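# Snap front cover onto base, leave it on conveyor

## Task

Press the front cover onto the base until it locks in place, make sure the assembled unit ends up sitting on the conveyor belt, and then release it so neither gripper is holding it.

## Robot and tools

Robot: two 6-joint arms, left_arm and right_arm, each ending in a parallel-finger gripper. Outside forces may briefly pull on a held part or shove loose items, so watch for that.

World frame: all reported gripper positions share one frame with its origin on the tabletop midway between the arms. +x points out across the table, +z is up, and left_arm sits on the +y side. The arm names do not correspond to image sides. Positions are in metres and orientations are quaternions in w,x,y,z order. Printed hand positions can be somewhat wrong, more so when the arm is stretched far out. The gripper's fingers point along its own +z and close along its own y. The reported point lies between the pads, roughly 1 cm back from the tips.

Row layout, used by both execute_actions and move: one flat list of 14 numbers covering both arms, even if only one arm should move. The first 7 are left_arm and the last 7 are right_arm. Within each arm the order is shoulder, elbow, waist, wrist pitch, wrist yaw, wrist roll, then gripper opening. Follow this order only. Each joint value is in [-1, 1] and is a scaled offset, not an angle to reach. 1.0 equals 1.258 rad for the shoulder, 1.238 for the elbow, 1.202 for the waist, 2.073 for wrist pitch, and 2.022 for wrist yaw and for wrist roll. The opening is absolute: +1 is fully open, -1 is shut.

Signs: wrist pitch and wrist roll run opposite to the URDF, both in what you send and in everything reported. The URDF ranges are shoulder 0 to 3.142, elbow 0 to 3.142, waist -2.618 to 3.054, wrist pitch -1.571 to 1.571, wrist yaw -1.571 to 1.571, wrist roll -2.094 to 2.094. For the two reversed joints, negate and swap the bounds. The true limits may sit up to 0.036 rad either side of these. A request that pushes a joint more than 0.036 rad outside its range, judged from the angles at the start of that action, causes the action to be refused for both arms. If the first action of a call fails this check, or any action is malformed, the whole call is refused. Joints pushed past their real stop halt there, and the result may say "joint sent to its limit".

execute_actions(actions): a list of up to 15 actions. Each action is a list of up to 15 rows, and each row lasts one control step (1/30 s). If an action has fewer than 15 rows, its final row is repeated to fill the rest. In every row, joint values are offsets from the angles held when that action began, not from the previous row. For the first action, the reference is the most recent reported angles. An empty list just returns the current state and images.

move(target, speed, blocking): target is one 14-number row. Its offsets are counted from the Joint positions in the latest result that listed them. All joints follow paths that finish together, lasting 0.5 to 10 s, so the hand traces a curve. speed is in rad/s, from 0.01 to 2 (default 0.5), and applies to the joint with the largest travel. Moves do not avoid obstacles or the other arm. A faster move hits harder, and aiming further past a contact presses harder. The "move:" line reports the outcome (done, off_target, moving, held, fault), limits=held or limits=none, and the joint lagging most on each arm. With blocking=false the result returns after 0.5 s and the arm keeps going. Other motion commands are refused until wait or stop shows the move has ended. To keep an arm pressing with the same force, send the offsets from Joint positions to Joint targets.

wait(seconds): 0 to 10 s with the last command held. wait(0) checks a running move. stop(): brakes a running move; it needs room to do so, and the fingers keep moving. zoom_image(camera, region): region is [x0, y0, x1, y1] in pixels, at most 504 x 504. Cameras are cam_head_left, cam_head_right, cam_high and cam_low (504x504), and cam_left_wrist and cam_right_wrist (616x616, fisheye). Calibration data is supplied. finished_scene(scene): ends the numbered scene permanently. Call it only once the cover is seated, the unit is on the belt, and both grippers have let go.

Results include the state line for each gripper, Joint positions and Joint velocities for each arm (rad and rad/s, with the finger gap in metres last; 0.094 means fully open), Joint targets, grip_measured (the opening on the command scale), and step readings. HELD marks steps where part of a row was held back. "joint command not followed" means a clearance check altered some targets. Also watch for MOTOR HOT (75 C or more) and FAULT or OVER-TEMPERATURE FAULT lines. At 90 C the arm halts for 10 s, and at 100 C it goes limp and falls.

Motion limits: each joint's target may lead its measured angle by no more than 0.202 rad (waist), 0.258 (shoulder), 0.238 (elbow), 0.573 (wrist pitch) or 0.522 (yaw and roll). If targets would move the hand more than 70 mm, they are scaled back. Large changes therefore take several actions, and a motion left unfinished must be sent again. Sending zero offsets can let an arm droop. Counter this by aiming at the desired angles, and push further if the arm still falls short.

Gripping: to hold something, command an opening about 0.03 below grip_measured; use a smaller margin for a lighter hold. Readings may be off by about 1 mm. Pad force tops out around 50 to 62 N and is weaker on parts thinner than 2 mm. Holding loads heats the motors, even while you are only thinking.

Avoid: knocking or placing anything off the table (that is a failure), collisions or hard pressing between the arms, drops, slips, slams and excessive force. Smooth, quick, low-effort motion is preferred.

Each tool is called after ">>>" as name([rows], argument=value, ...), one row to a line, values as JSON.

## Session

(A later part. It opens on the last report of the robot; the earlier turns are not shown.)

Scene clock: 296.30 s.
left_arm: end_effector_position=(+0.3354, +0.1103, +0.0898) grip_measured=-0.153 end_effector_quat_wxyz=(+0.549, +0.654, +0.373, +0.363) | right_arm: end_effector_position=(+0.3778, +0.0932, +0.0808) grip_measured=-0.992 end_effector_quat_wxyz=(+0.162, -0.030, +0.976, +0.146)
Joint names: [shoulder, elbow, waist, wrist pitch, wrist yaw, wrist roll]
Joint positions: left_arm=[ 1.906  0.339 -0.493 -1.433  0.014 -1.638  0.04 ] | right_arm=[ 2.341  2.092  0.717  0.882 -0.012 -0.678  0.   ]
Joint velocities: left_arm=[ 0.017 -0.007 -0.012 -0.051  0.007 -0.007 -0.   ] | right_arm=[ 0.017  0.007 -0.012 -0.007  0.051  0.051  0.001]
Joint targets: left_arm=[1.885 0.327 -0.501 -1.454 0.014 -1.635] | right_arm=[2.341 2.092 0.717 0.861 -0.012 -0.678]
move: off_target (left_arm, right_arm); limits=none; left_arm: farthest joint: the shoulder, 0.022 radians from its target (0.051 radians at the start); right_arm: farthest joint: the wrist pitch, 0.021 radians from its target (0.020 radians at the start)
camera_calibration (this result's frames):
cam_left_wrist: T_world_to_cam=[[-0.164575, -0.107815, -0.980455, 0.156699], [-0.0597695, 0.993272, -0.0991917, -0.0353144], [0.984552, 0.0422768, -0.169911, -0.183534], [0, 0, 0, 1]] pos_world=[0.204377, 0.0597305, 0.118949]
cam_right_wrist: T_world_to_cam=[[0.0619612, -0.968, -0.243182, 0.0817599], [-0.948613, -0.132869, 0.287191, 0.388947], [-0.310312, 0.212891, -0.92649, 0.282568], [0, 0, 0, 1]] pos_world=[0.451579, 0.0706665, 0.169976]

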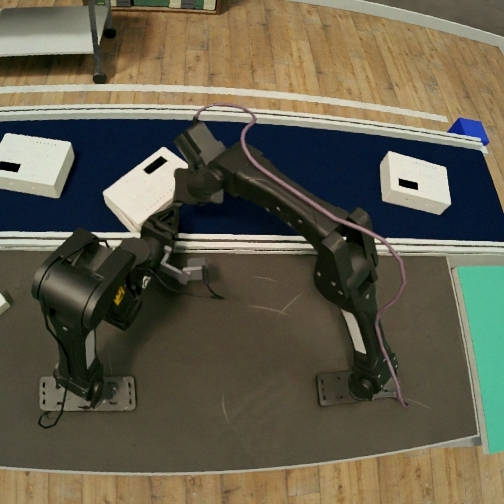

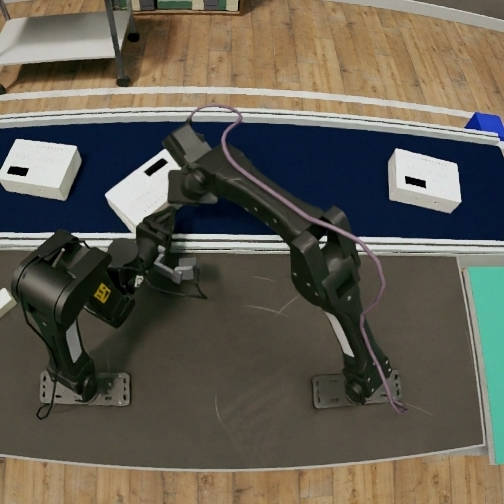

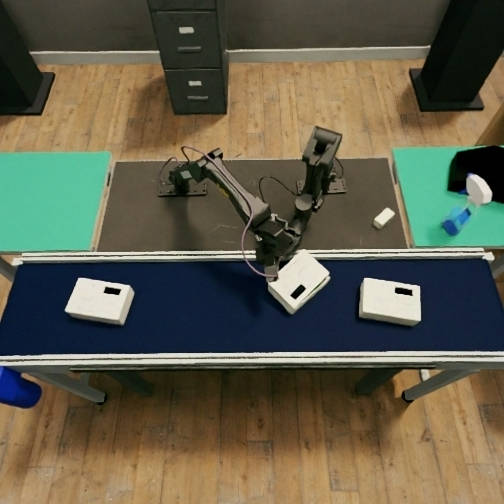

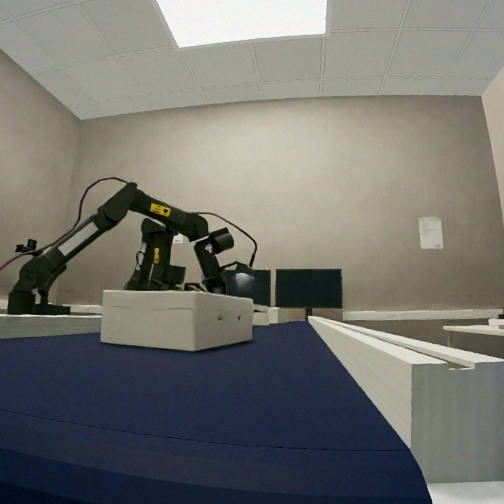

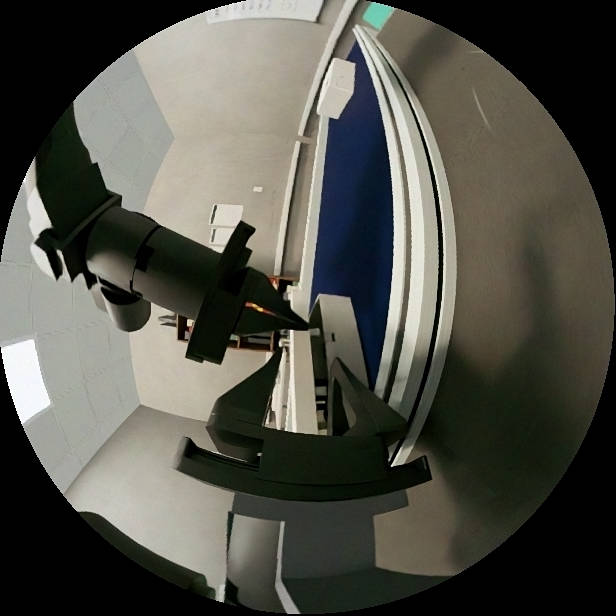

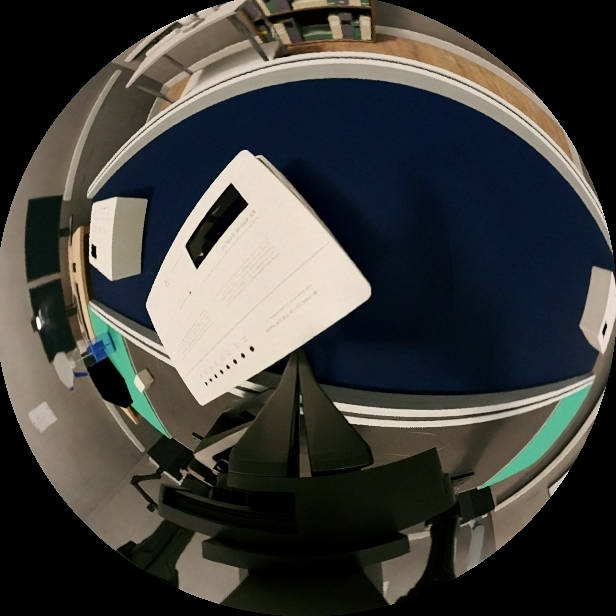

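>>> move(target=[0,0,-0.02,-0.01,0,0,-1,-0.15,-0.25,-0.3,0.1,0,0,-1])

>>> move(target=[0,0,0.07,0.008,0,0,-1,-0.15,0,-0.1,0,0,0,-1], speed=0.15)

>>> zoom_image(camera="cam_high", region=[230,240,340,335])

>>> zoom_image(camera="cam_head_right", region=[90,135,220,250])

Scene clock: 303.67 s.
left_arm: end_effector_position=(+0.3327, +0.1047, +0.0899) grip_measured=-0.983 end_effector_quat_wxyz=(+0.551, +0.657, +0.367, +0.360) | right_arm: end_effector_position=(+0.3799, -0.1208, +0.0558) grip_measured=-0.992 end_effector_quat_wxyz=(+0.046, +0.152, +0.987, +0.036)
Joint names: [shoulder, elbow, waist, wrist pitch, wrist yaw, wrist roll]
Joint positions: left_arm=[ 1.906  0.339 -0.508 -1.433  0.014 -1.642  0.001] | right_arm=[ 2.17   1.794  0.35   1.078 -0.017 -0.678  0.   ]
Joint velocities: left_arm=[ 0.002  0.007 -0.002 -0.007  0.007  0.037  0.   ] | right_arm=[ 0.002  0.017 -0.017 -0.051  0.022 -0.095  0.   ]
Joint targets: left_arm=[1.906 0.339 -0.517 -1.454 0.014 -1.639] | right_arm=[2.152 1.782 0.356 1.089 -0.012 -0.678]
move: done; limits=none; left_arm: farthest joint: the wrist pitch, 0.020 radians from its target (0.020 radians at the start); right_arm: farthest joint: the shoulder, 0.017 radians from its target (0.189 radians at the start)
camera_calibration (this result's frames):
cam_left_wrist: T_world_to_cam=[[-0.164326, -0.102492, -0.981067, 0.155159], [-0.0443418, 0.994349, -0.0964522, -0.0354845], [0.985409, 0.0276527, -0.167942, -0.17951], [0, 0, 0, 1]] pos_world=[0.200814, 0.0561505, 0.118652]
cam_right_wrist: T_world_to_cam=[[-0.331402, -0.94251, -0.0429872, 0.00977592], [-0.809813, 0.260774, 0.525547, 0.351146], [-0.484123, 0.208979, -0.849678, 0.36695], [0, 0, 0, 1]] pos_world=[0.465252, -0.159041, 0.127666]

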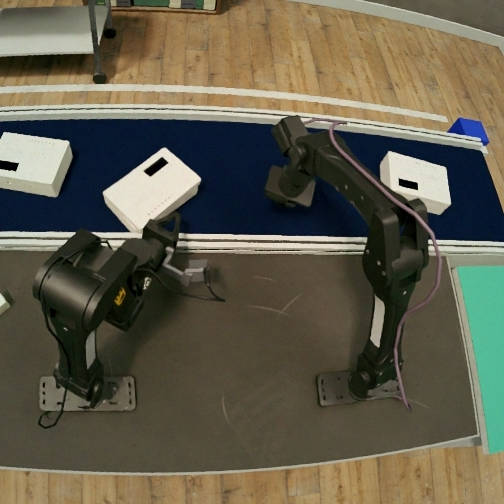

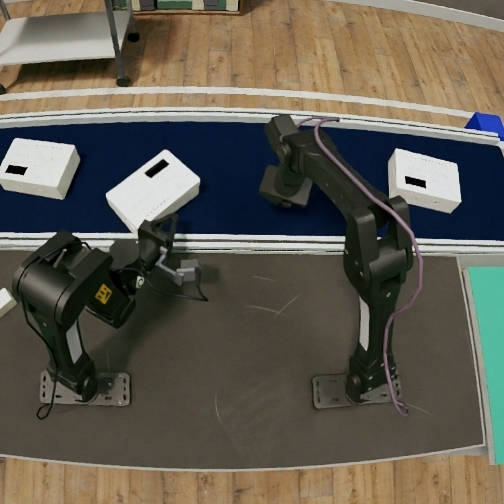

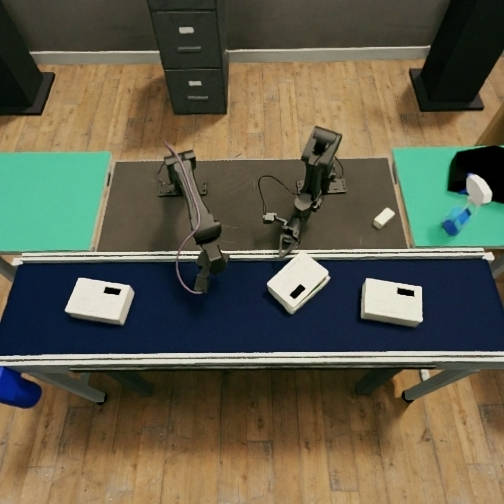

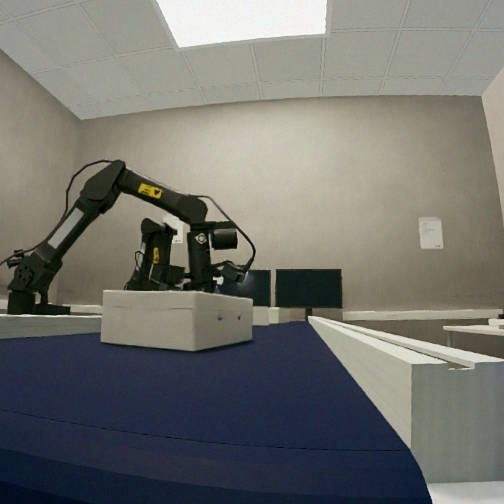

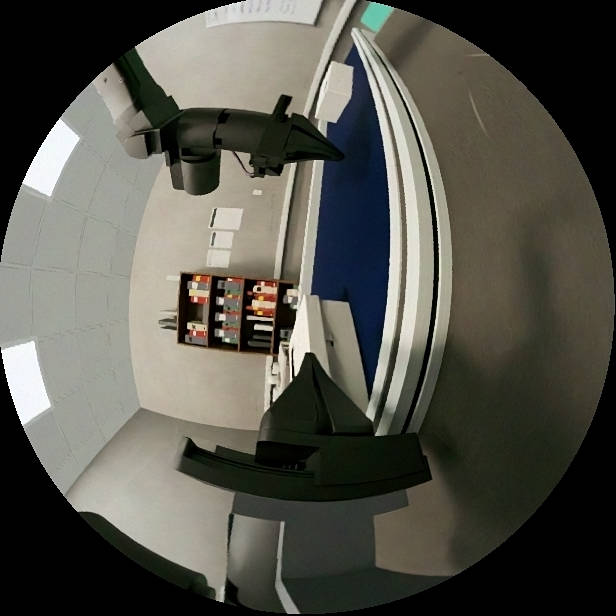

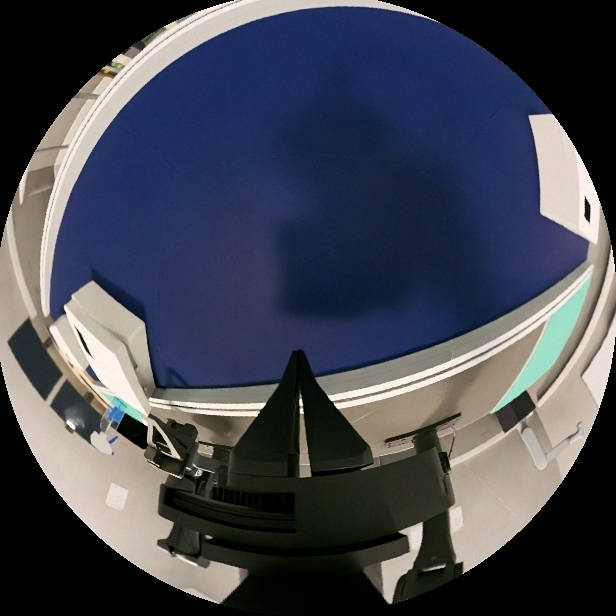

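Scene clock: 305.27 s.
left_arm: end_effector_position=(+0.3455, +0.1333, +0.0871) grip_measured=-0.983 end_effector_quat_wxyz=(+0.533, +0.647, +0.393, +0.379) | right_arm: end_effector_position=(+0.4003, -0.1679, +0.1316) grip_measured=-0.992 end_effector_quat_wxyz=(+0.126, +0.205, +0.968, +0.073)
Joint names: [shoulder, elbow, waist, wrist pitch, wrist yaw, wrist roll]
Joint positions: left_arm=[ 1.906  0.339 -0.432 -1.422  0.014 -1.645  0.001] | right_arm=[ 1.994  1.794  0.237  1.078 -0.017 -0.678  0.   ]
Joint velocities: left_arm=[-0.007 -0.012  0.002 -0.022 -0.051  0.037  0.001] | right_arm=[ 0.002 -0.017 -0.022  0.007 -0.022 -0.037  0.   ]
Joint targets: left_arm=[1.906 0.339 -0.424 -1.417 0.014 -1.642] | right_arm=[1.981 1.794 0.230 1.078 -0.017 -0.678]
move: done; limits=none; left_arm: farthest joint: the waist, 0.009 radians from its target (0.084 radians at the start); right_arm: farthest joint: the shoulder, 0.012 radians from its target (0.188 radians at the start)
camera_calibration (this result's frames):
cam_left_wrist: T_world_to_cam=[[-0.165366, -0.107514, -0.980354, 0.158387], [-0.119695, 0.98888, -0.0882586, -0.037502], [0.978942, 0.102749, -0.176396, -0.200409], [0, 0, 0, 1]] pos_world=[0.217892, 0.0747055, 0.116614]
cam_right_wrist: T_world_to_cam=[[-0.419201, -0.89437, -0.156115, 0.0335249], [-0.854081, 0.330161, 0.40192, 0.385776], [-0.307923, 0.301821, -0.902268, 0.403024], [0, 0, 0, 1]] pos_world=[0.467638, -0.219026, 0.213818]

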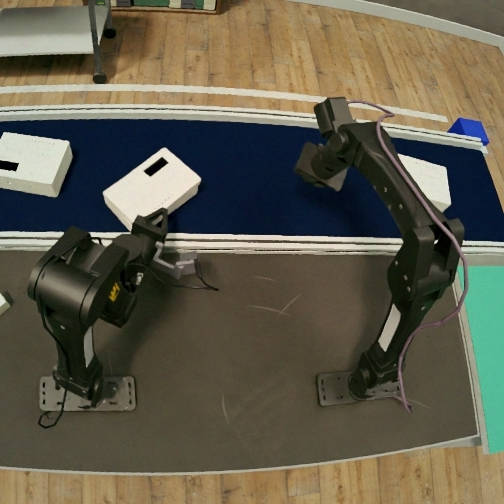

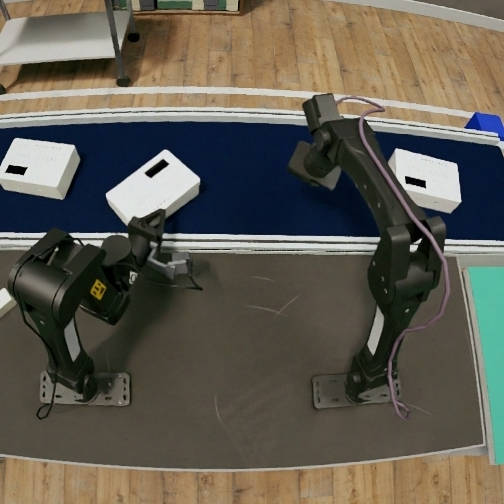

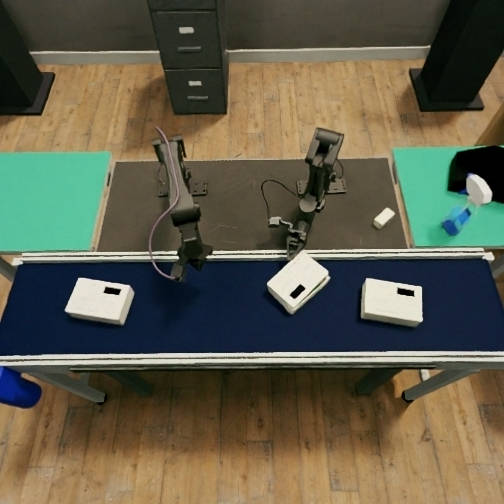

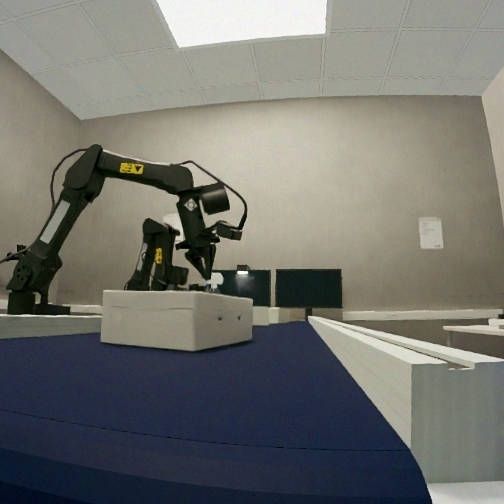

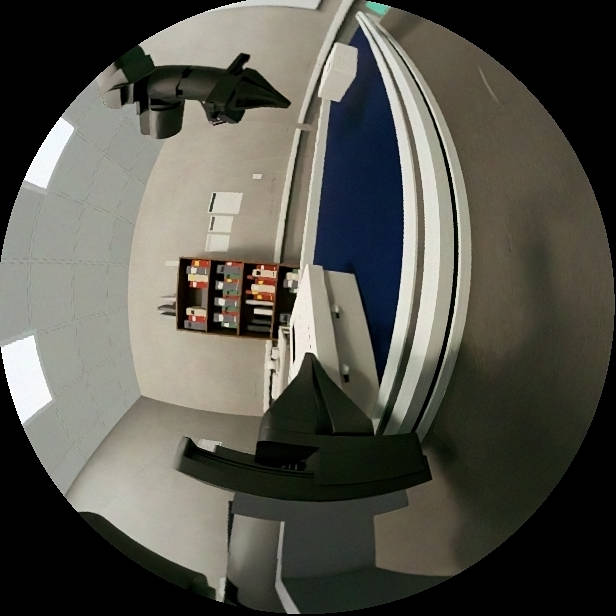

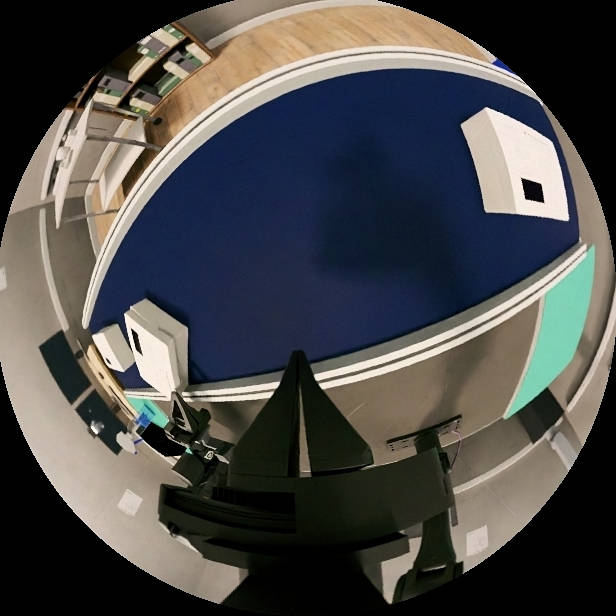

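Region (230, 240, 340, 335) of cam_high's 504x504 image, scaled by 4.582, with more detail than that image has; it fills the top 435 rows of this view, and the rest is white.

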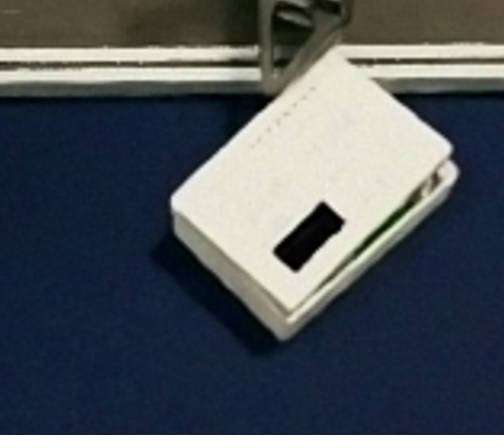

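Region (90, 135, 220, 250) of cam_head_right's 504x504 image, scaled by 3.877, with more detail than that image has; it fills the top 446 rows of this view, and the rest is white.

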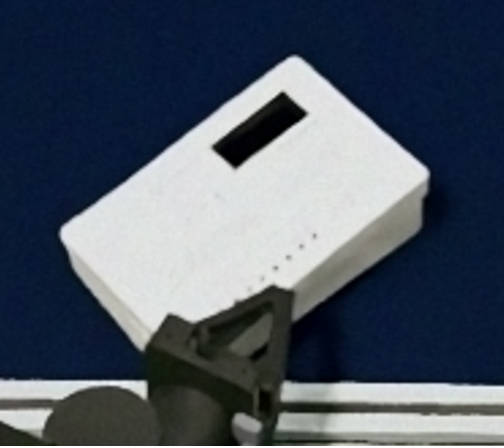

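>>> move(target=[-0.1,0.9,0.1,0.95,0,0.81,-1,-0.1,-0.66,0,-0.875,0,0.335,-1], speed=1)

Scene clock: 319.63 s.
left_arm: end_effector_position=(+0.4260, +0.1582, +0.1452) grip_measured=-0.984 end_effector_quat_wxyz=(+0.318, +0.140, +0.936, -0.050) | right_arm: end_effector_position=(+0.4921, -0.1438, +0.1761) grip_measured=-0.992 end_effector_quat_wxyz=(+0.641, -0.099, +0.755, +0.093)
Joint names: [shoulder, elbow, waist, wrist pitch, wrist yaw, wrist roll]
Joint positions: left_arm=[ 1.801  1.428 -0.32   0.543  0.014 -0.012  0.001] | right_arm=[ 1.885  0.989  0.237 -0.736 -0.017 -0.01   0.   ]
Joint velocities: left_arm=[-0.012  0.012 -0.007 -0.051 -0.022 -0.007 -0.   ] | right_arm=[-0.007 -0.002  0.007  0.007 -0.066  0.11   0.001]
Joint targets: left_arm=[1.780 1.453 -0.312 0.547 0.014 -0.007] | right_arm=[1.868 0.977 0.237 -0.736 -0.017 -0.001]
move: off_target (left_arm); limits=none; left_arm: farthest joint: the elbow, 0.025 radians from its target (1.114 radians at the start); right_arm: farthest joint: the shoulder, 0.017 radians from its target (0.125 radians at the start)
camera_calibration (this result's frames):
cam_left_wrist: T_world_to_cam=[[-0.0879614, -0.988871, 0.119983, 0.178085], [-0.988674, 0.0719647, -0.131696, 0.474185], [0.121596, -0.130208, -0.984002, 0.24786], [0, 0, 0, 1]] pos_world=[0.45434, 0.174253, 0.284976]
cam_right_wrist: T_world_to_cam=[[0.219701, -0.974896, -0.0361698, -0.246572], [-0.701534, -0.132115, -0.700282, 0.490847], [0.677924, 0.179227, -0.712949, -0.0719587], [0, 0, 0, 1]] pos_world=[0.447301, -0.162637, 0.28351]

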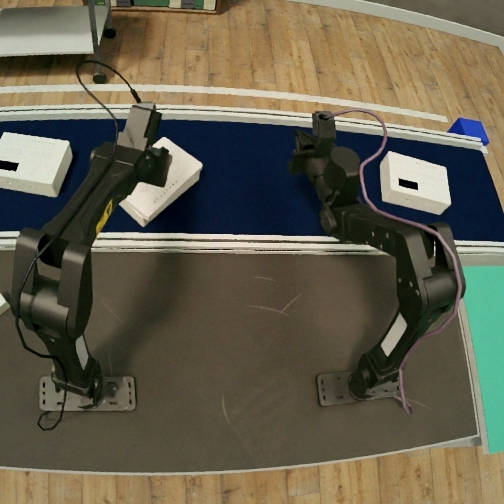

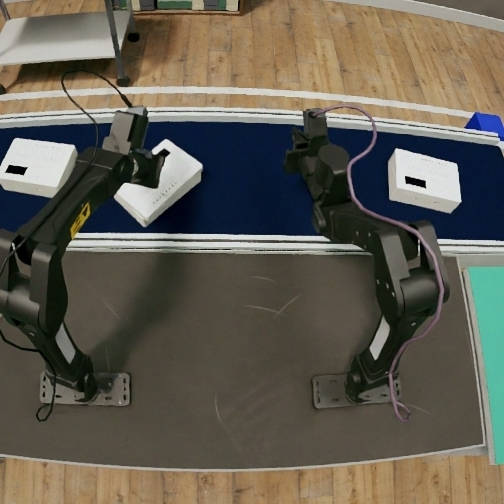

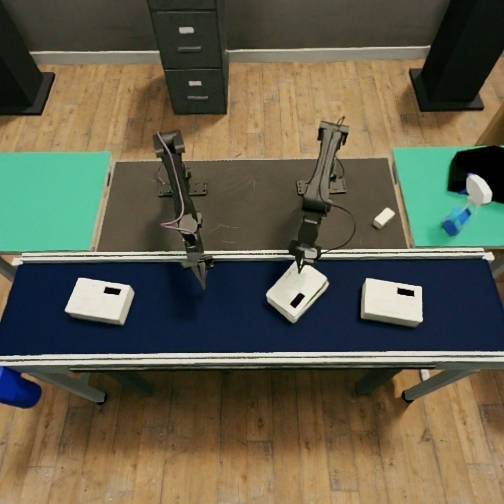

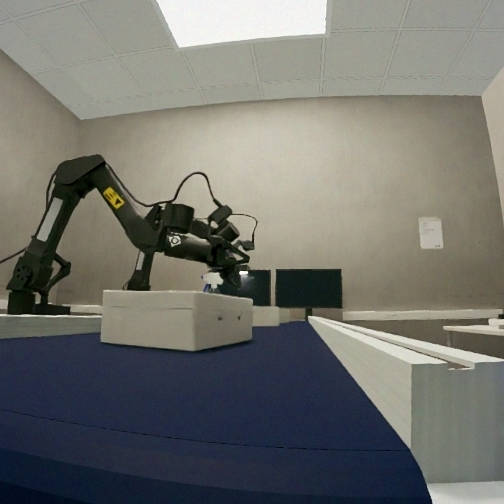

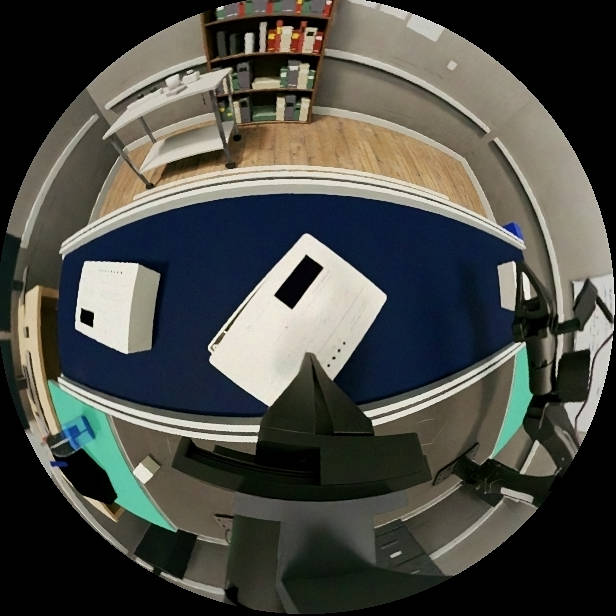

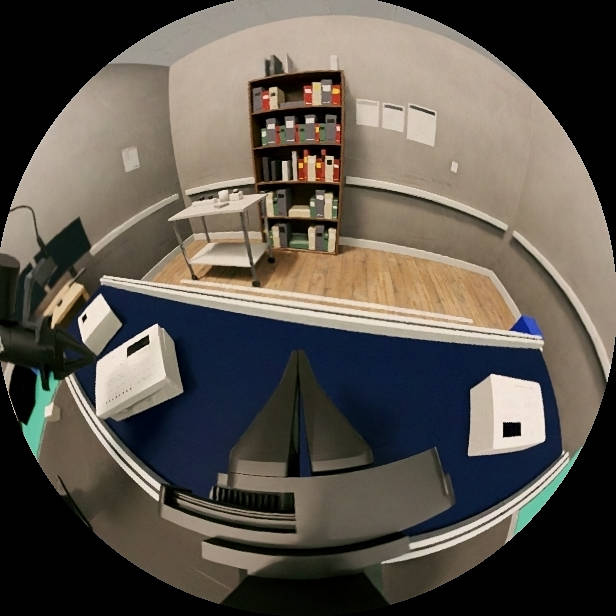

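>>> move(target=[0.3,0.75,0.33,0.373,0.12,0,-1,0,0,0.3,0,0,0,-1], speed=0.8)

>>> move(target=[0.28,0.02,0,0,0,0,-1,0.18,0,0.15,0,0,0,-1], speed=0.3)

>>> zoom_image(camera="cam_high", region=[230,230,370,345])

Scene clock: 327.70 s.
left_arm: end_effector_position=(+0.4663, +0.3103, +0.2062) grip_measured=-0.984 end_effector_quat_wxyz=(+0.207, -0.027, +0.972, -0.105) | right_arm: end_effector_position=(+0.4087, +0.0320, +0.1762) grip_measured=-0.992 end_effector_quat_wxyz=(+0.615, -0.232, +0.725, +0.205)
Joint names: [shoulder, elbow, waist, wrist pitch, wrist yaw, wrist roll]
Joint positions: left_arm=[ 2.182  2.328  0.078  1.311  0.243 -0.011  0.001] | right_arm=[ 1.885  0.989  0.594 -0.736 -0.016 -0.009  0.   ]
Joint velocities: left_arm=[ 0.012 -0.022 -0.012 -0.007  0.022 -0.066 -0.   ] | right_arm=[ 0.007 -0.002 -0.002  0.022 -0.037 -0.051 -0.   ]
Joint targets: left_arm=[2.178 2.357 0.076 1.316 0.257 -0.012] | right_arm=[1.885 0.989 0.597 -0.736 -0.016 -0.010]
move: off_target (left_arm); limits=none; left_arm: farthest joint: the elbow, 0.029 radians from its target (0.928 radians at the start); right_arm: farthest joint: the waist, 0.003 radians from its target (0.361 radians at the start)
camera_calibration (this result's frames):
cam_left_wrist: T_world_to_cam=[[0.237605, -0.932172, 0.273127, 0.123702], [-0.968274, -0.204892, 0.143056, 0.530821], [-0.0773909, -0.298453, -0.951282, 0.460977], [0, 0, 0, 1]] pos_world=[0.520263, 0.361652, 0.328795]
cam_right_wrist: T_world_to_cam=[[0.546987, -0.836378, -0.0357467, -0.195134], [-0.610546, -0.369351, -0.700581, 0.426069], [0.572747, 0.405033, -0.712677, -0.0111307], [0, 0, 0, 1]] pos_world=[0.373246, -0.00132822, 0.283588]

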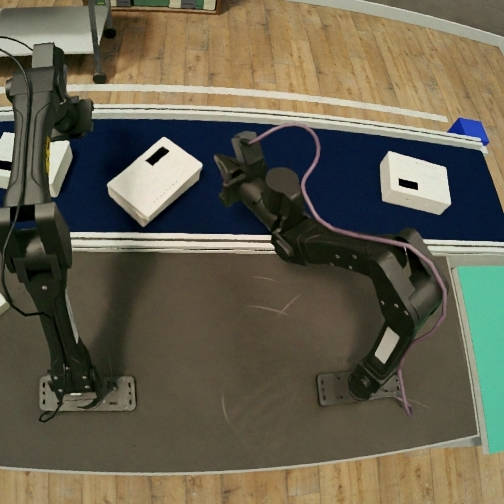

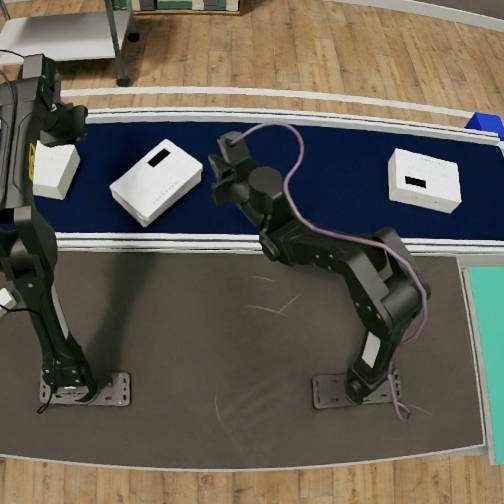

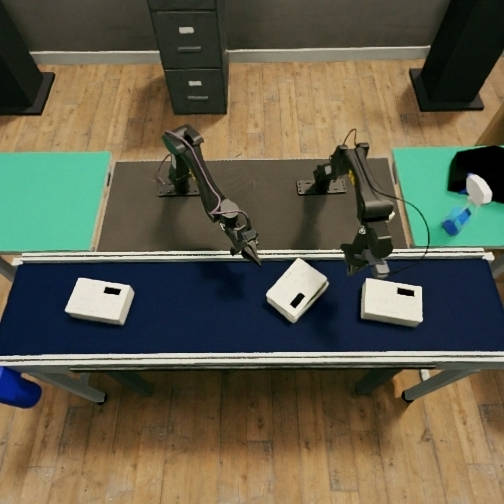

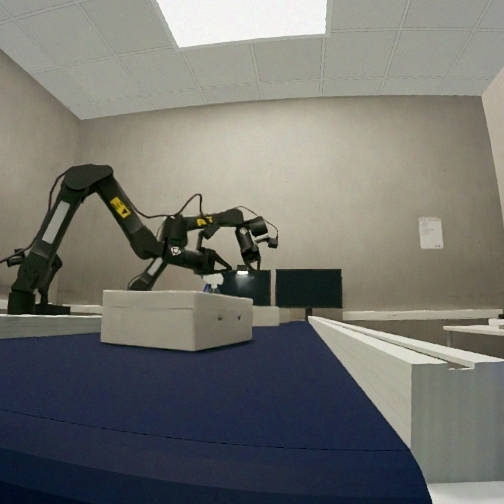

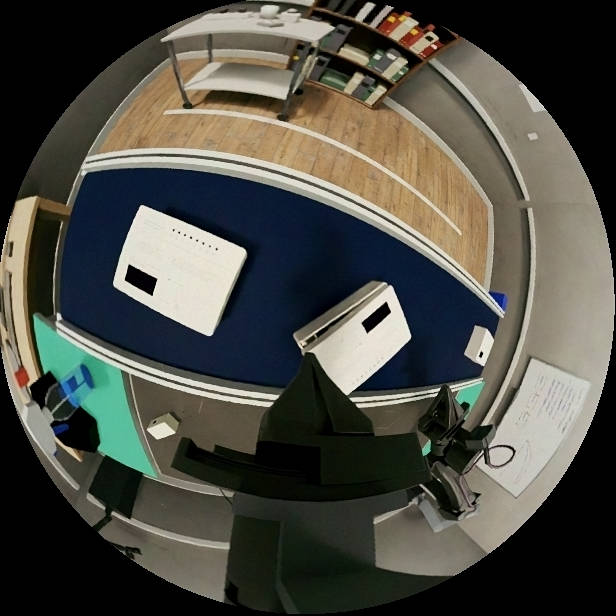

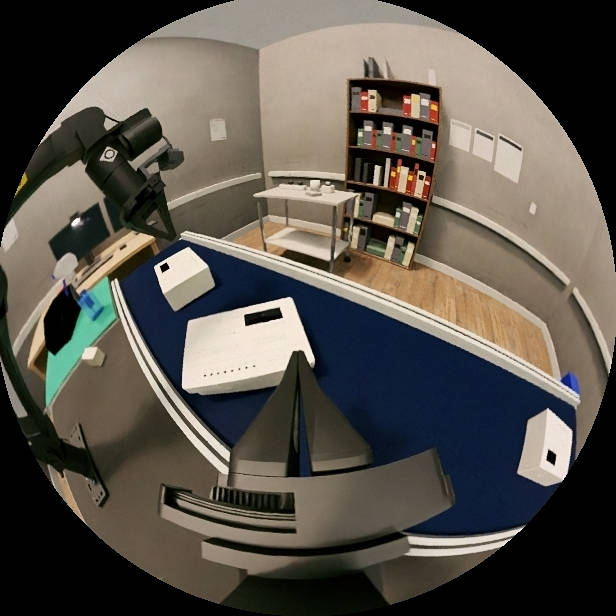

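Scene clock: 329.30 s.
left_arm: end_effector_position=(+0.4652, +0.3102, +0.0258) grip_measured=-0.984 end_effector_quat_wxyz=(+0.025, -0.051, +0.991, -0.120) | right_arm: end_effector_position=(+0.3470, +0.1049, +0.0637) grip_measured=-0.992 end_effector_quat_wxyz=(+0.518, -0.318, +0.761, +0.226)
Joint names: [shoulder, elbow, waist, wrist pitch, wrist yaw, wrist roll]
Joint positions: left_arm=[ 2.553  2.328  0.078  1.311  0.243 -0.011  0.001] | right_arm=[ 2.101  0.989  0.769 -0.744 -0.016 -0.009  0.   ]
Joint velocities: left_arm=[-0.002 -0.002 -0.012 -0.037 -0.007  0.007 -0.   ] | right_arm=[ 0.012  0.002  0.012 -0.007 -0.022  0.051 -0.001]
Joint targets: left_arm=[2.534 2.353 0.078 1.311 0.243 -0.011] | right_arm=[2.111 0.989 0.774 -0.736 -0.016 -0.009]
move: off_target (left_arm); limits=none; left_arm: farthest joint: the elbow, 0.025 radians from its target (0.025 radians at the start); right_arm: farthest joint: the shoulder, 0.011 radians from its target (0.227 radians at the start)
camera_calibration (this result's frames):
cam_left_wrist: T_world_to_cam=[[0.327429, -0.921555, 0.20863, 0.129692], [-0.850089, -0.190922, 0.490813, 0.487307], [-0.412479, -0.338061, -0.845917, 0.454699], [0, 0, 0, 1]] pos_world=[0.559343, 0.366272, 0.118403]
cam_right_wrist: T_world_to_cam=[[0.679385, -0.733264, -0.0275866, -0.161728], [-0.628216, -0.561806, -0.538255, 0.352589], [0.379184, 0.383012, -0.842331, -0.00775843], [0, 0, 0, 1]] pos_world=[0.334319, 0.0824686, 0.178786]

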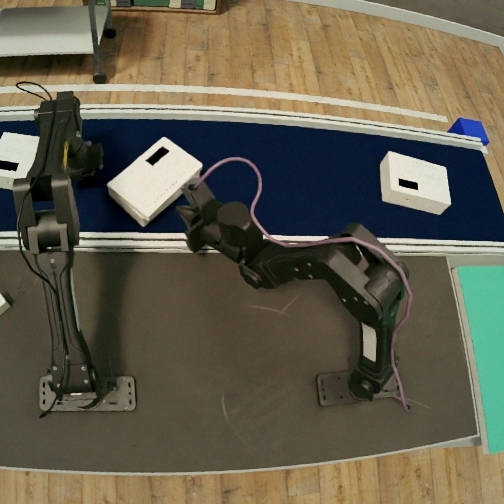

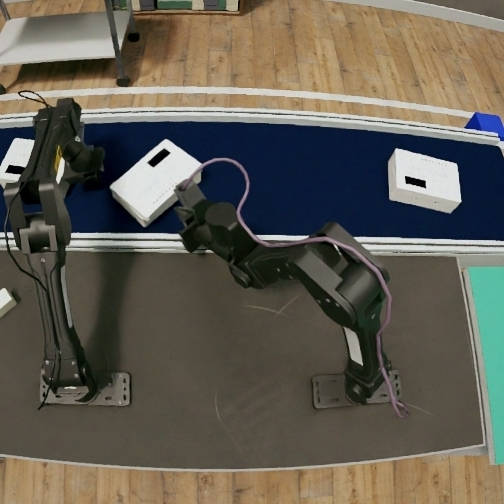

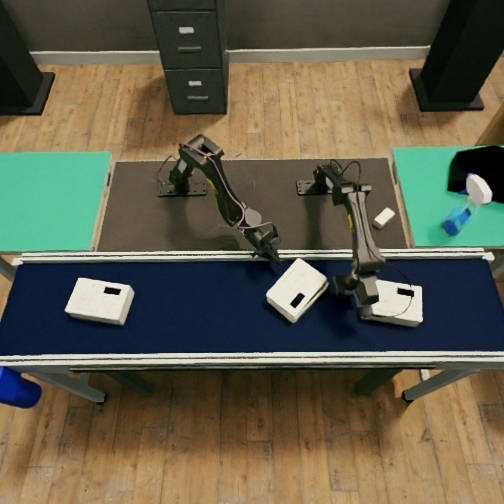

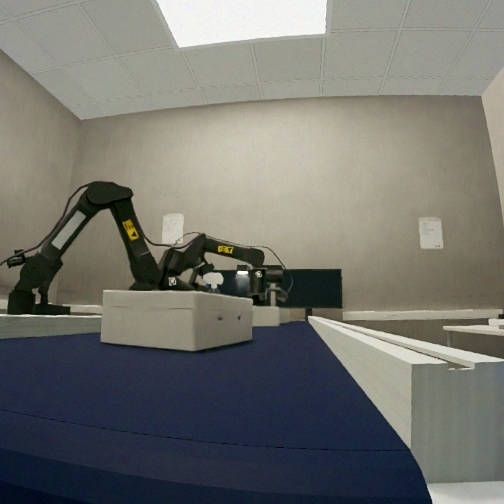

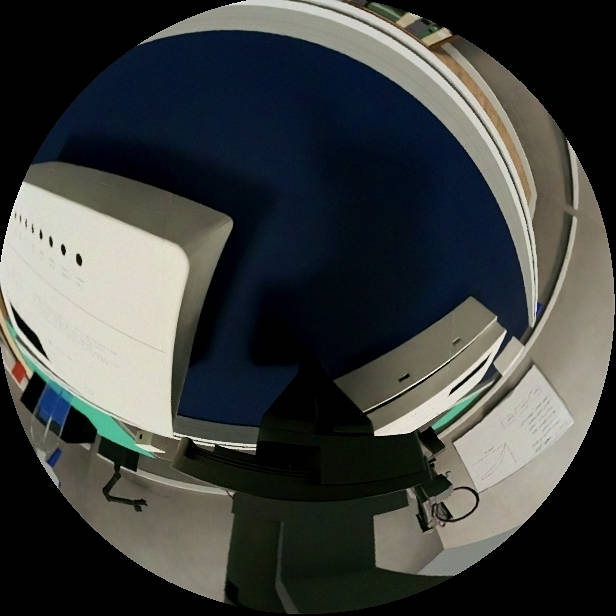

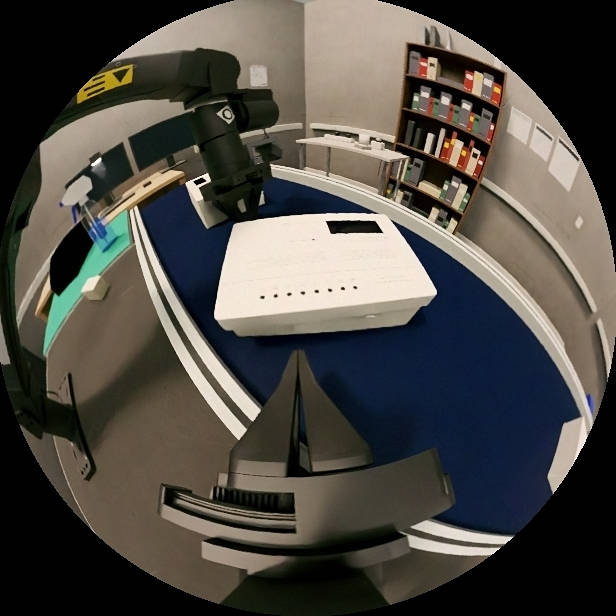

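Region (230, 230, 370, 345) of cam_high's 504x504 image, scaled by 3.600, with more detail than that image has; it fills the top 414 rows of this view, and the rest is white.

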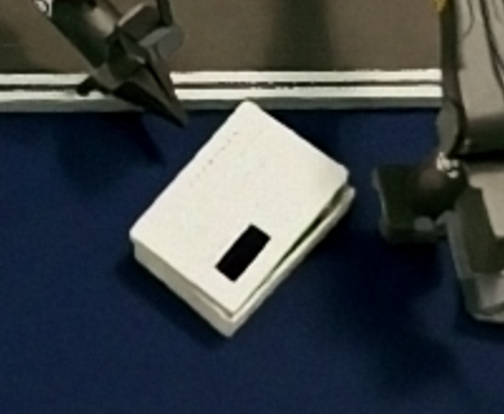

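>>> move(target=[-0.045,0.02,-0.145,0,0,0,-1,0.09,0.105,-0.02,0,0,0,-0.6], speed=0.12)

>>> zoom_image(camera="cam_high", region=[230,230,370,345])

Scene clock: 337.90 s.
left_arm: end_effector_position=(+0.4710, +0.2436, +0.0386) grip_measured=-0.984 end_effector_quat_wxyz=(+0.042, +0.024, +0.994, -0.102) | right_arm: end_effector_position=(+0.3695, +0.1149, +0.0535) grip_measured=-0.603 end_effector_quat_wxyz=(+0.523, -0.311, +0.761, +0.223)
Joint names: [shoulder, elbow, waist, wrist pitch, wrist yaw, wrist roll]
Joint positions: left_arm=[ 2.524  2.328 -0.068  1.288  0.203 -0.011  0.001] | right_arm=[ 2.194  1.09   0.753 -0.744 -0.016 -0.009  0.019]
Joint velocities: left_arm=[-0.017  0.002  0.012 -0.081 -0.037 -0.066 -0.001] | right_arm=[ 0.002  0.007  0.007  0.081 -0.007  0.007 -0.001]
Joint targets: left_arm=[2.497 2.353 -0.096 1.311 0.243 -0.011] | right_arm=[2.214 1.119 0.745 -0.743 -0.016 -0.009]
move: off_target (left_arm, right_arm); limits=none; left_arm: farthest joint: the wrist yaw, 0.040 radians from its target (0.000 radians at the start); right_arm: farthest joint: the elbow, 0.029 radians from its target (0.130 radians at the start)
camera_calibration (this result's frames):
cam_left_wrist: T_world_to_cam=[[0.181557, -0.966338, 0.182285, 0.144401], [-0.893682, -0.0847901, 0.440617, 0.46977], [-0.410329, -0.242902, -0.878993, 0.422489], [0, 0, 0, 1]] pos_world=[0.566968, 0.281995, 0.138054]
cam_right_wrist: T_world_to_cam=[[0.668, -0.743636, -0.027941, -0.164532], [-0.633675, -0.548734, -0.545296, 0.367752], [0.39017, 0.381963, -0.837778, -0.0328958], [0, 0, 0, 1]] pos_world=[0.355777, 0.0920113, 0.168377]

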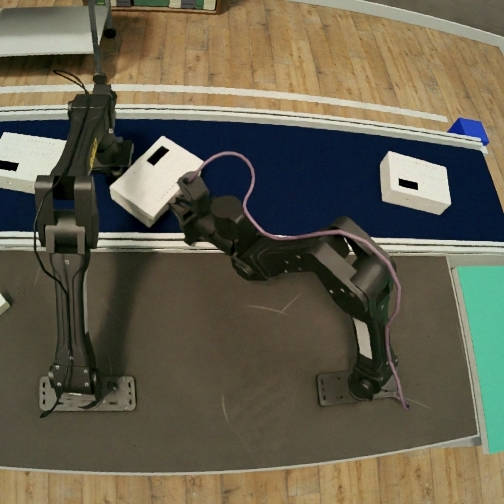

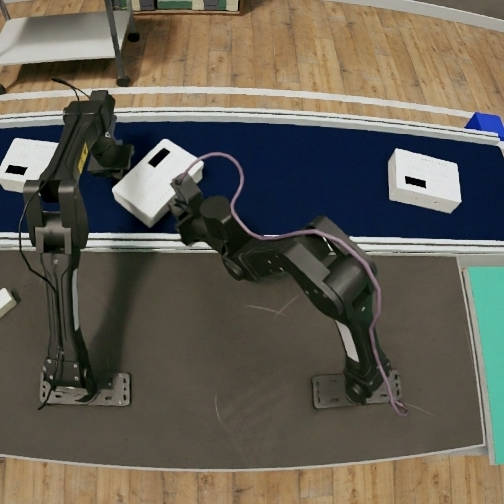

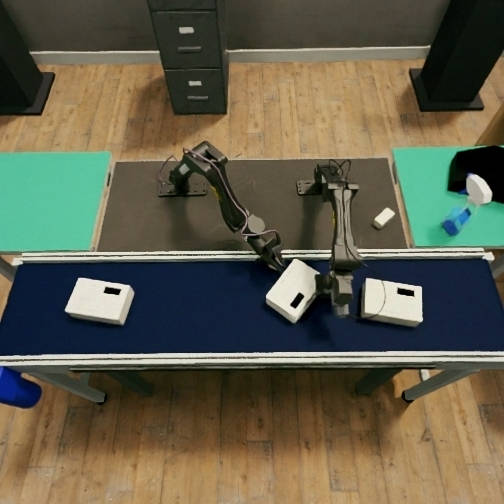

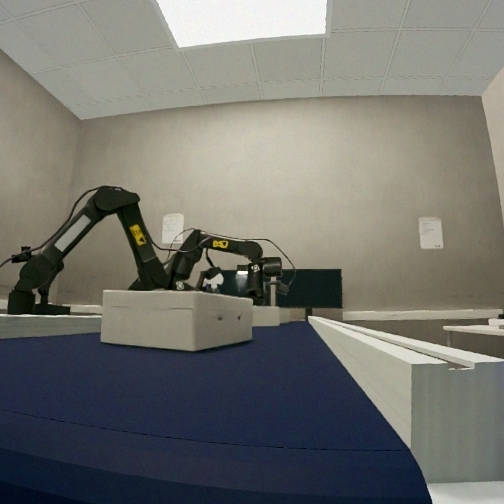

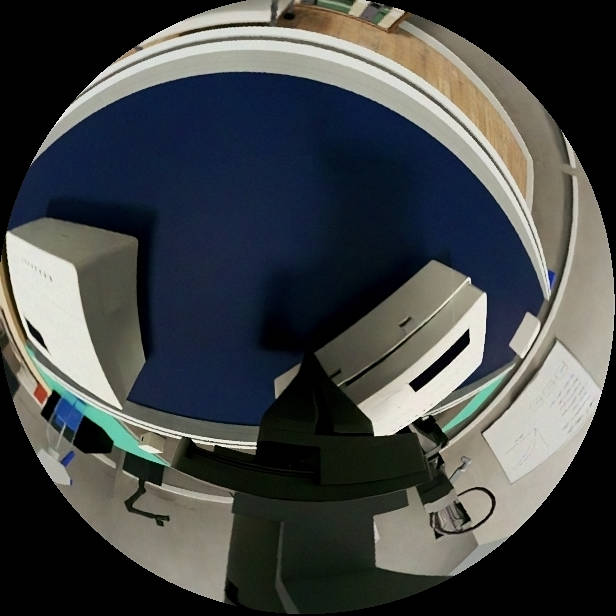

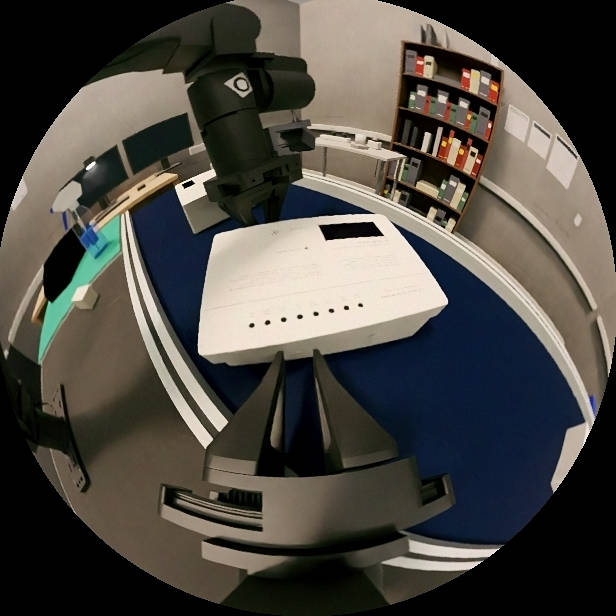

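Region (230, 230, 370, 345) of cam_high's 504x504 image, scaled by 3.600, with more detail than that image has; it fills the top 414 rows of this view, and the rest is white.

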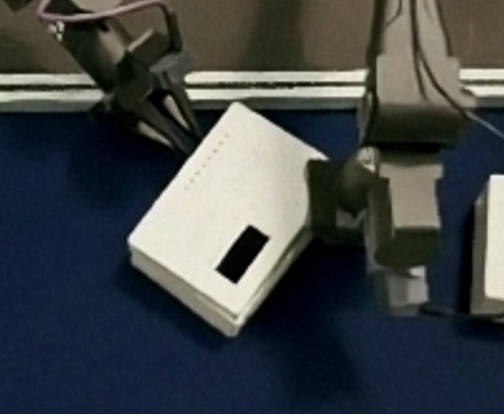

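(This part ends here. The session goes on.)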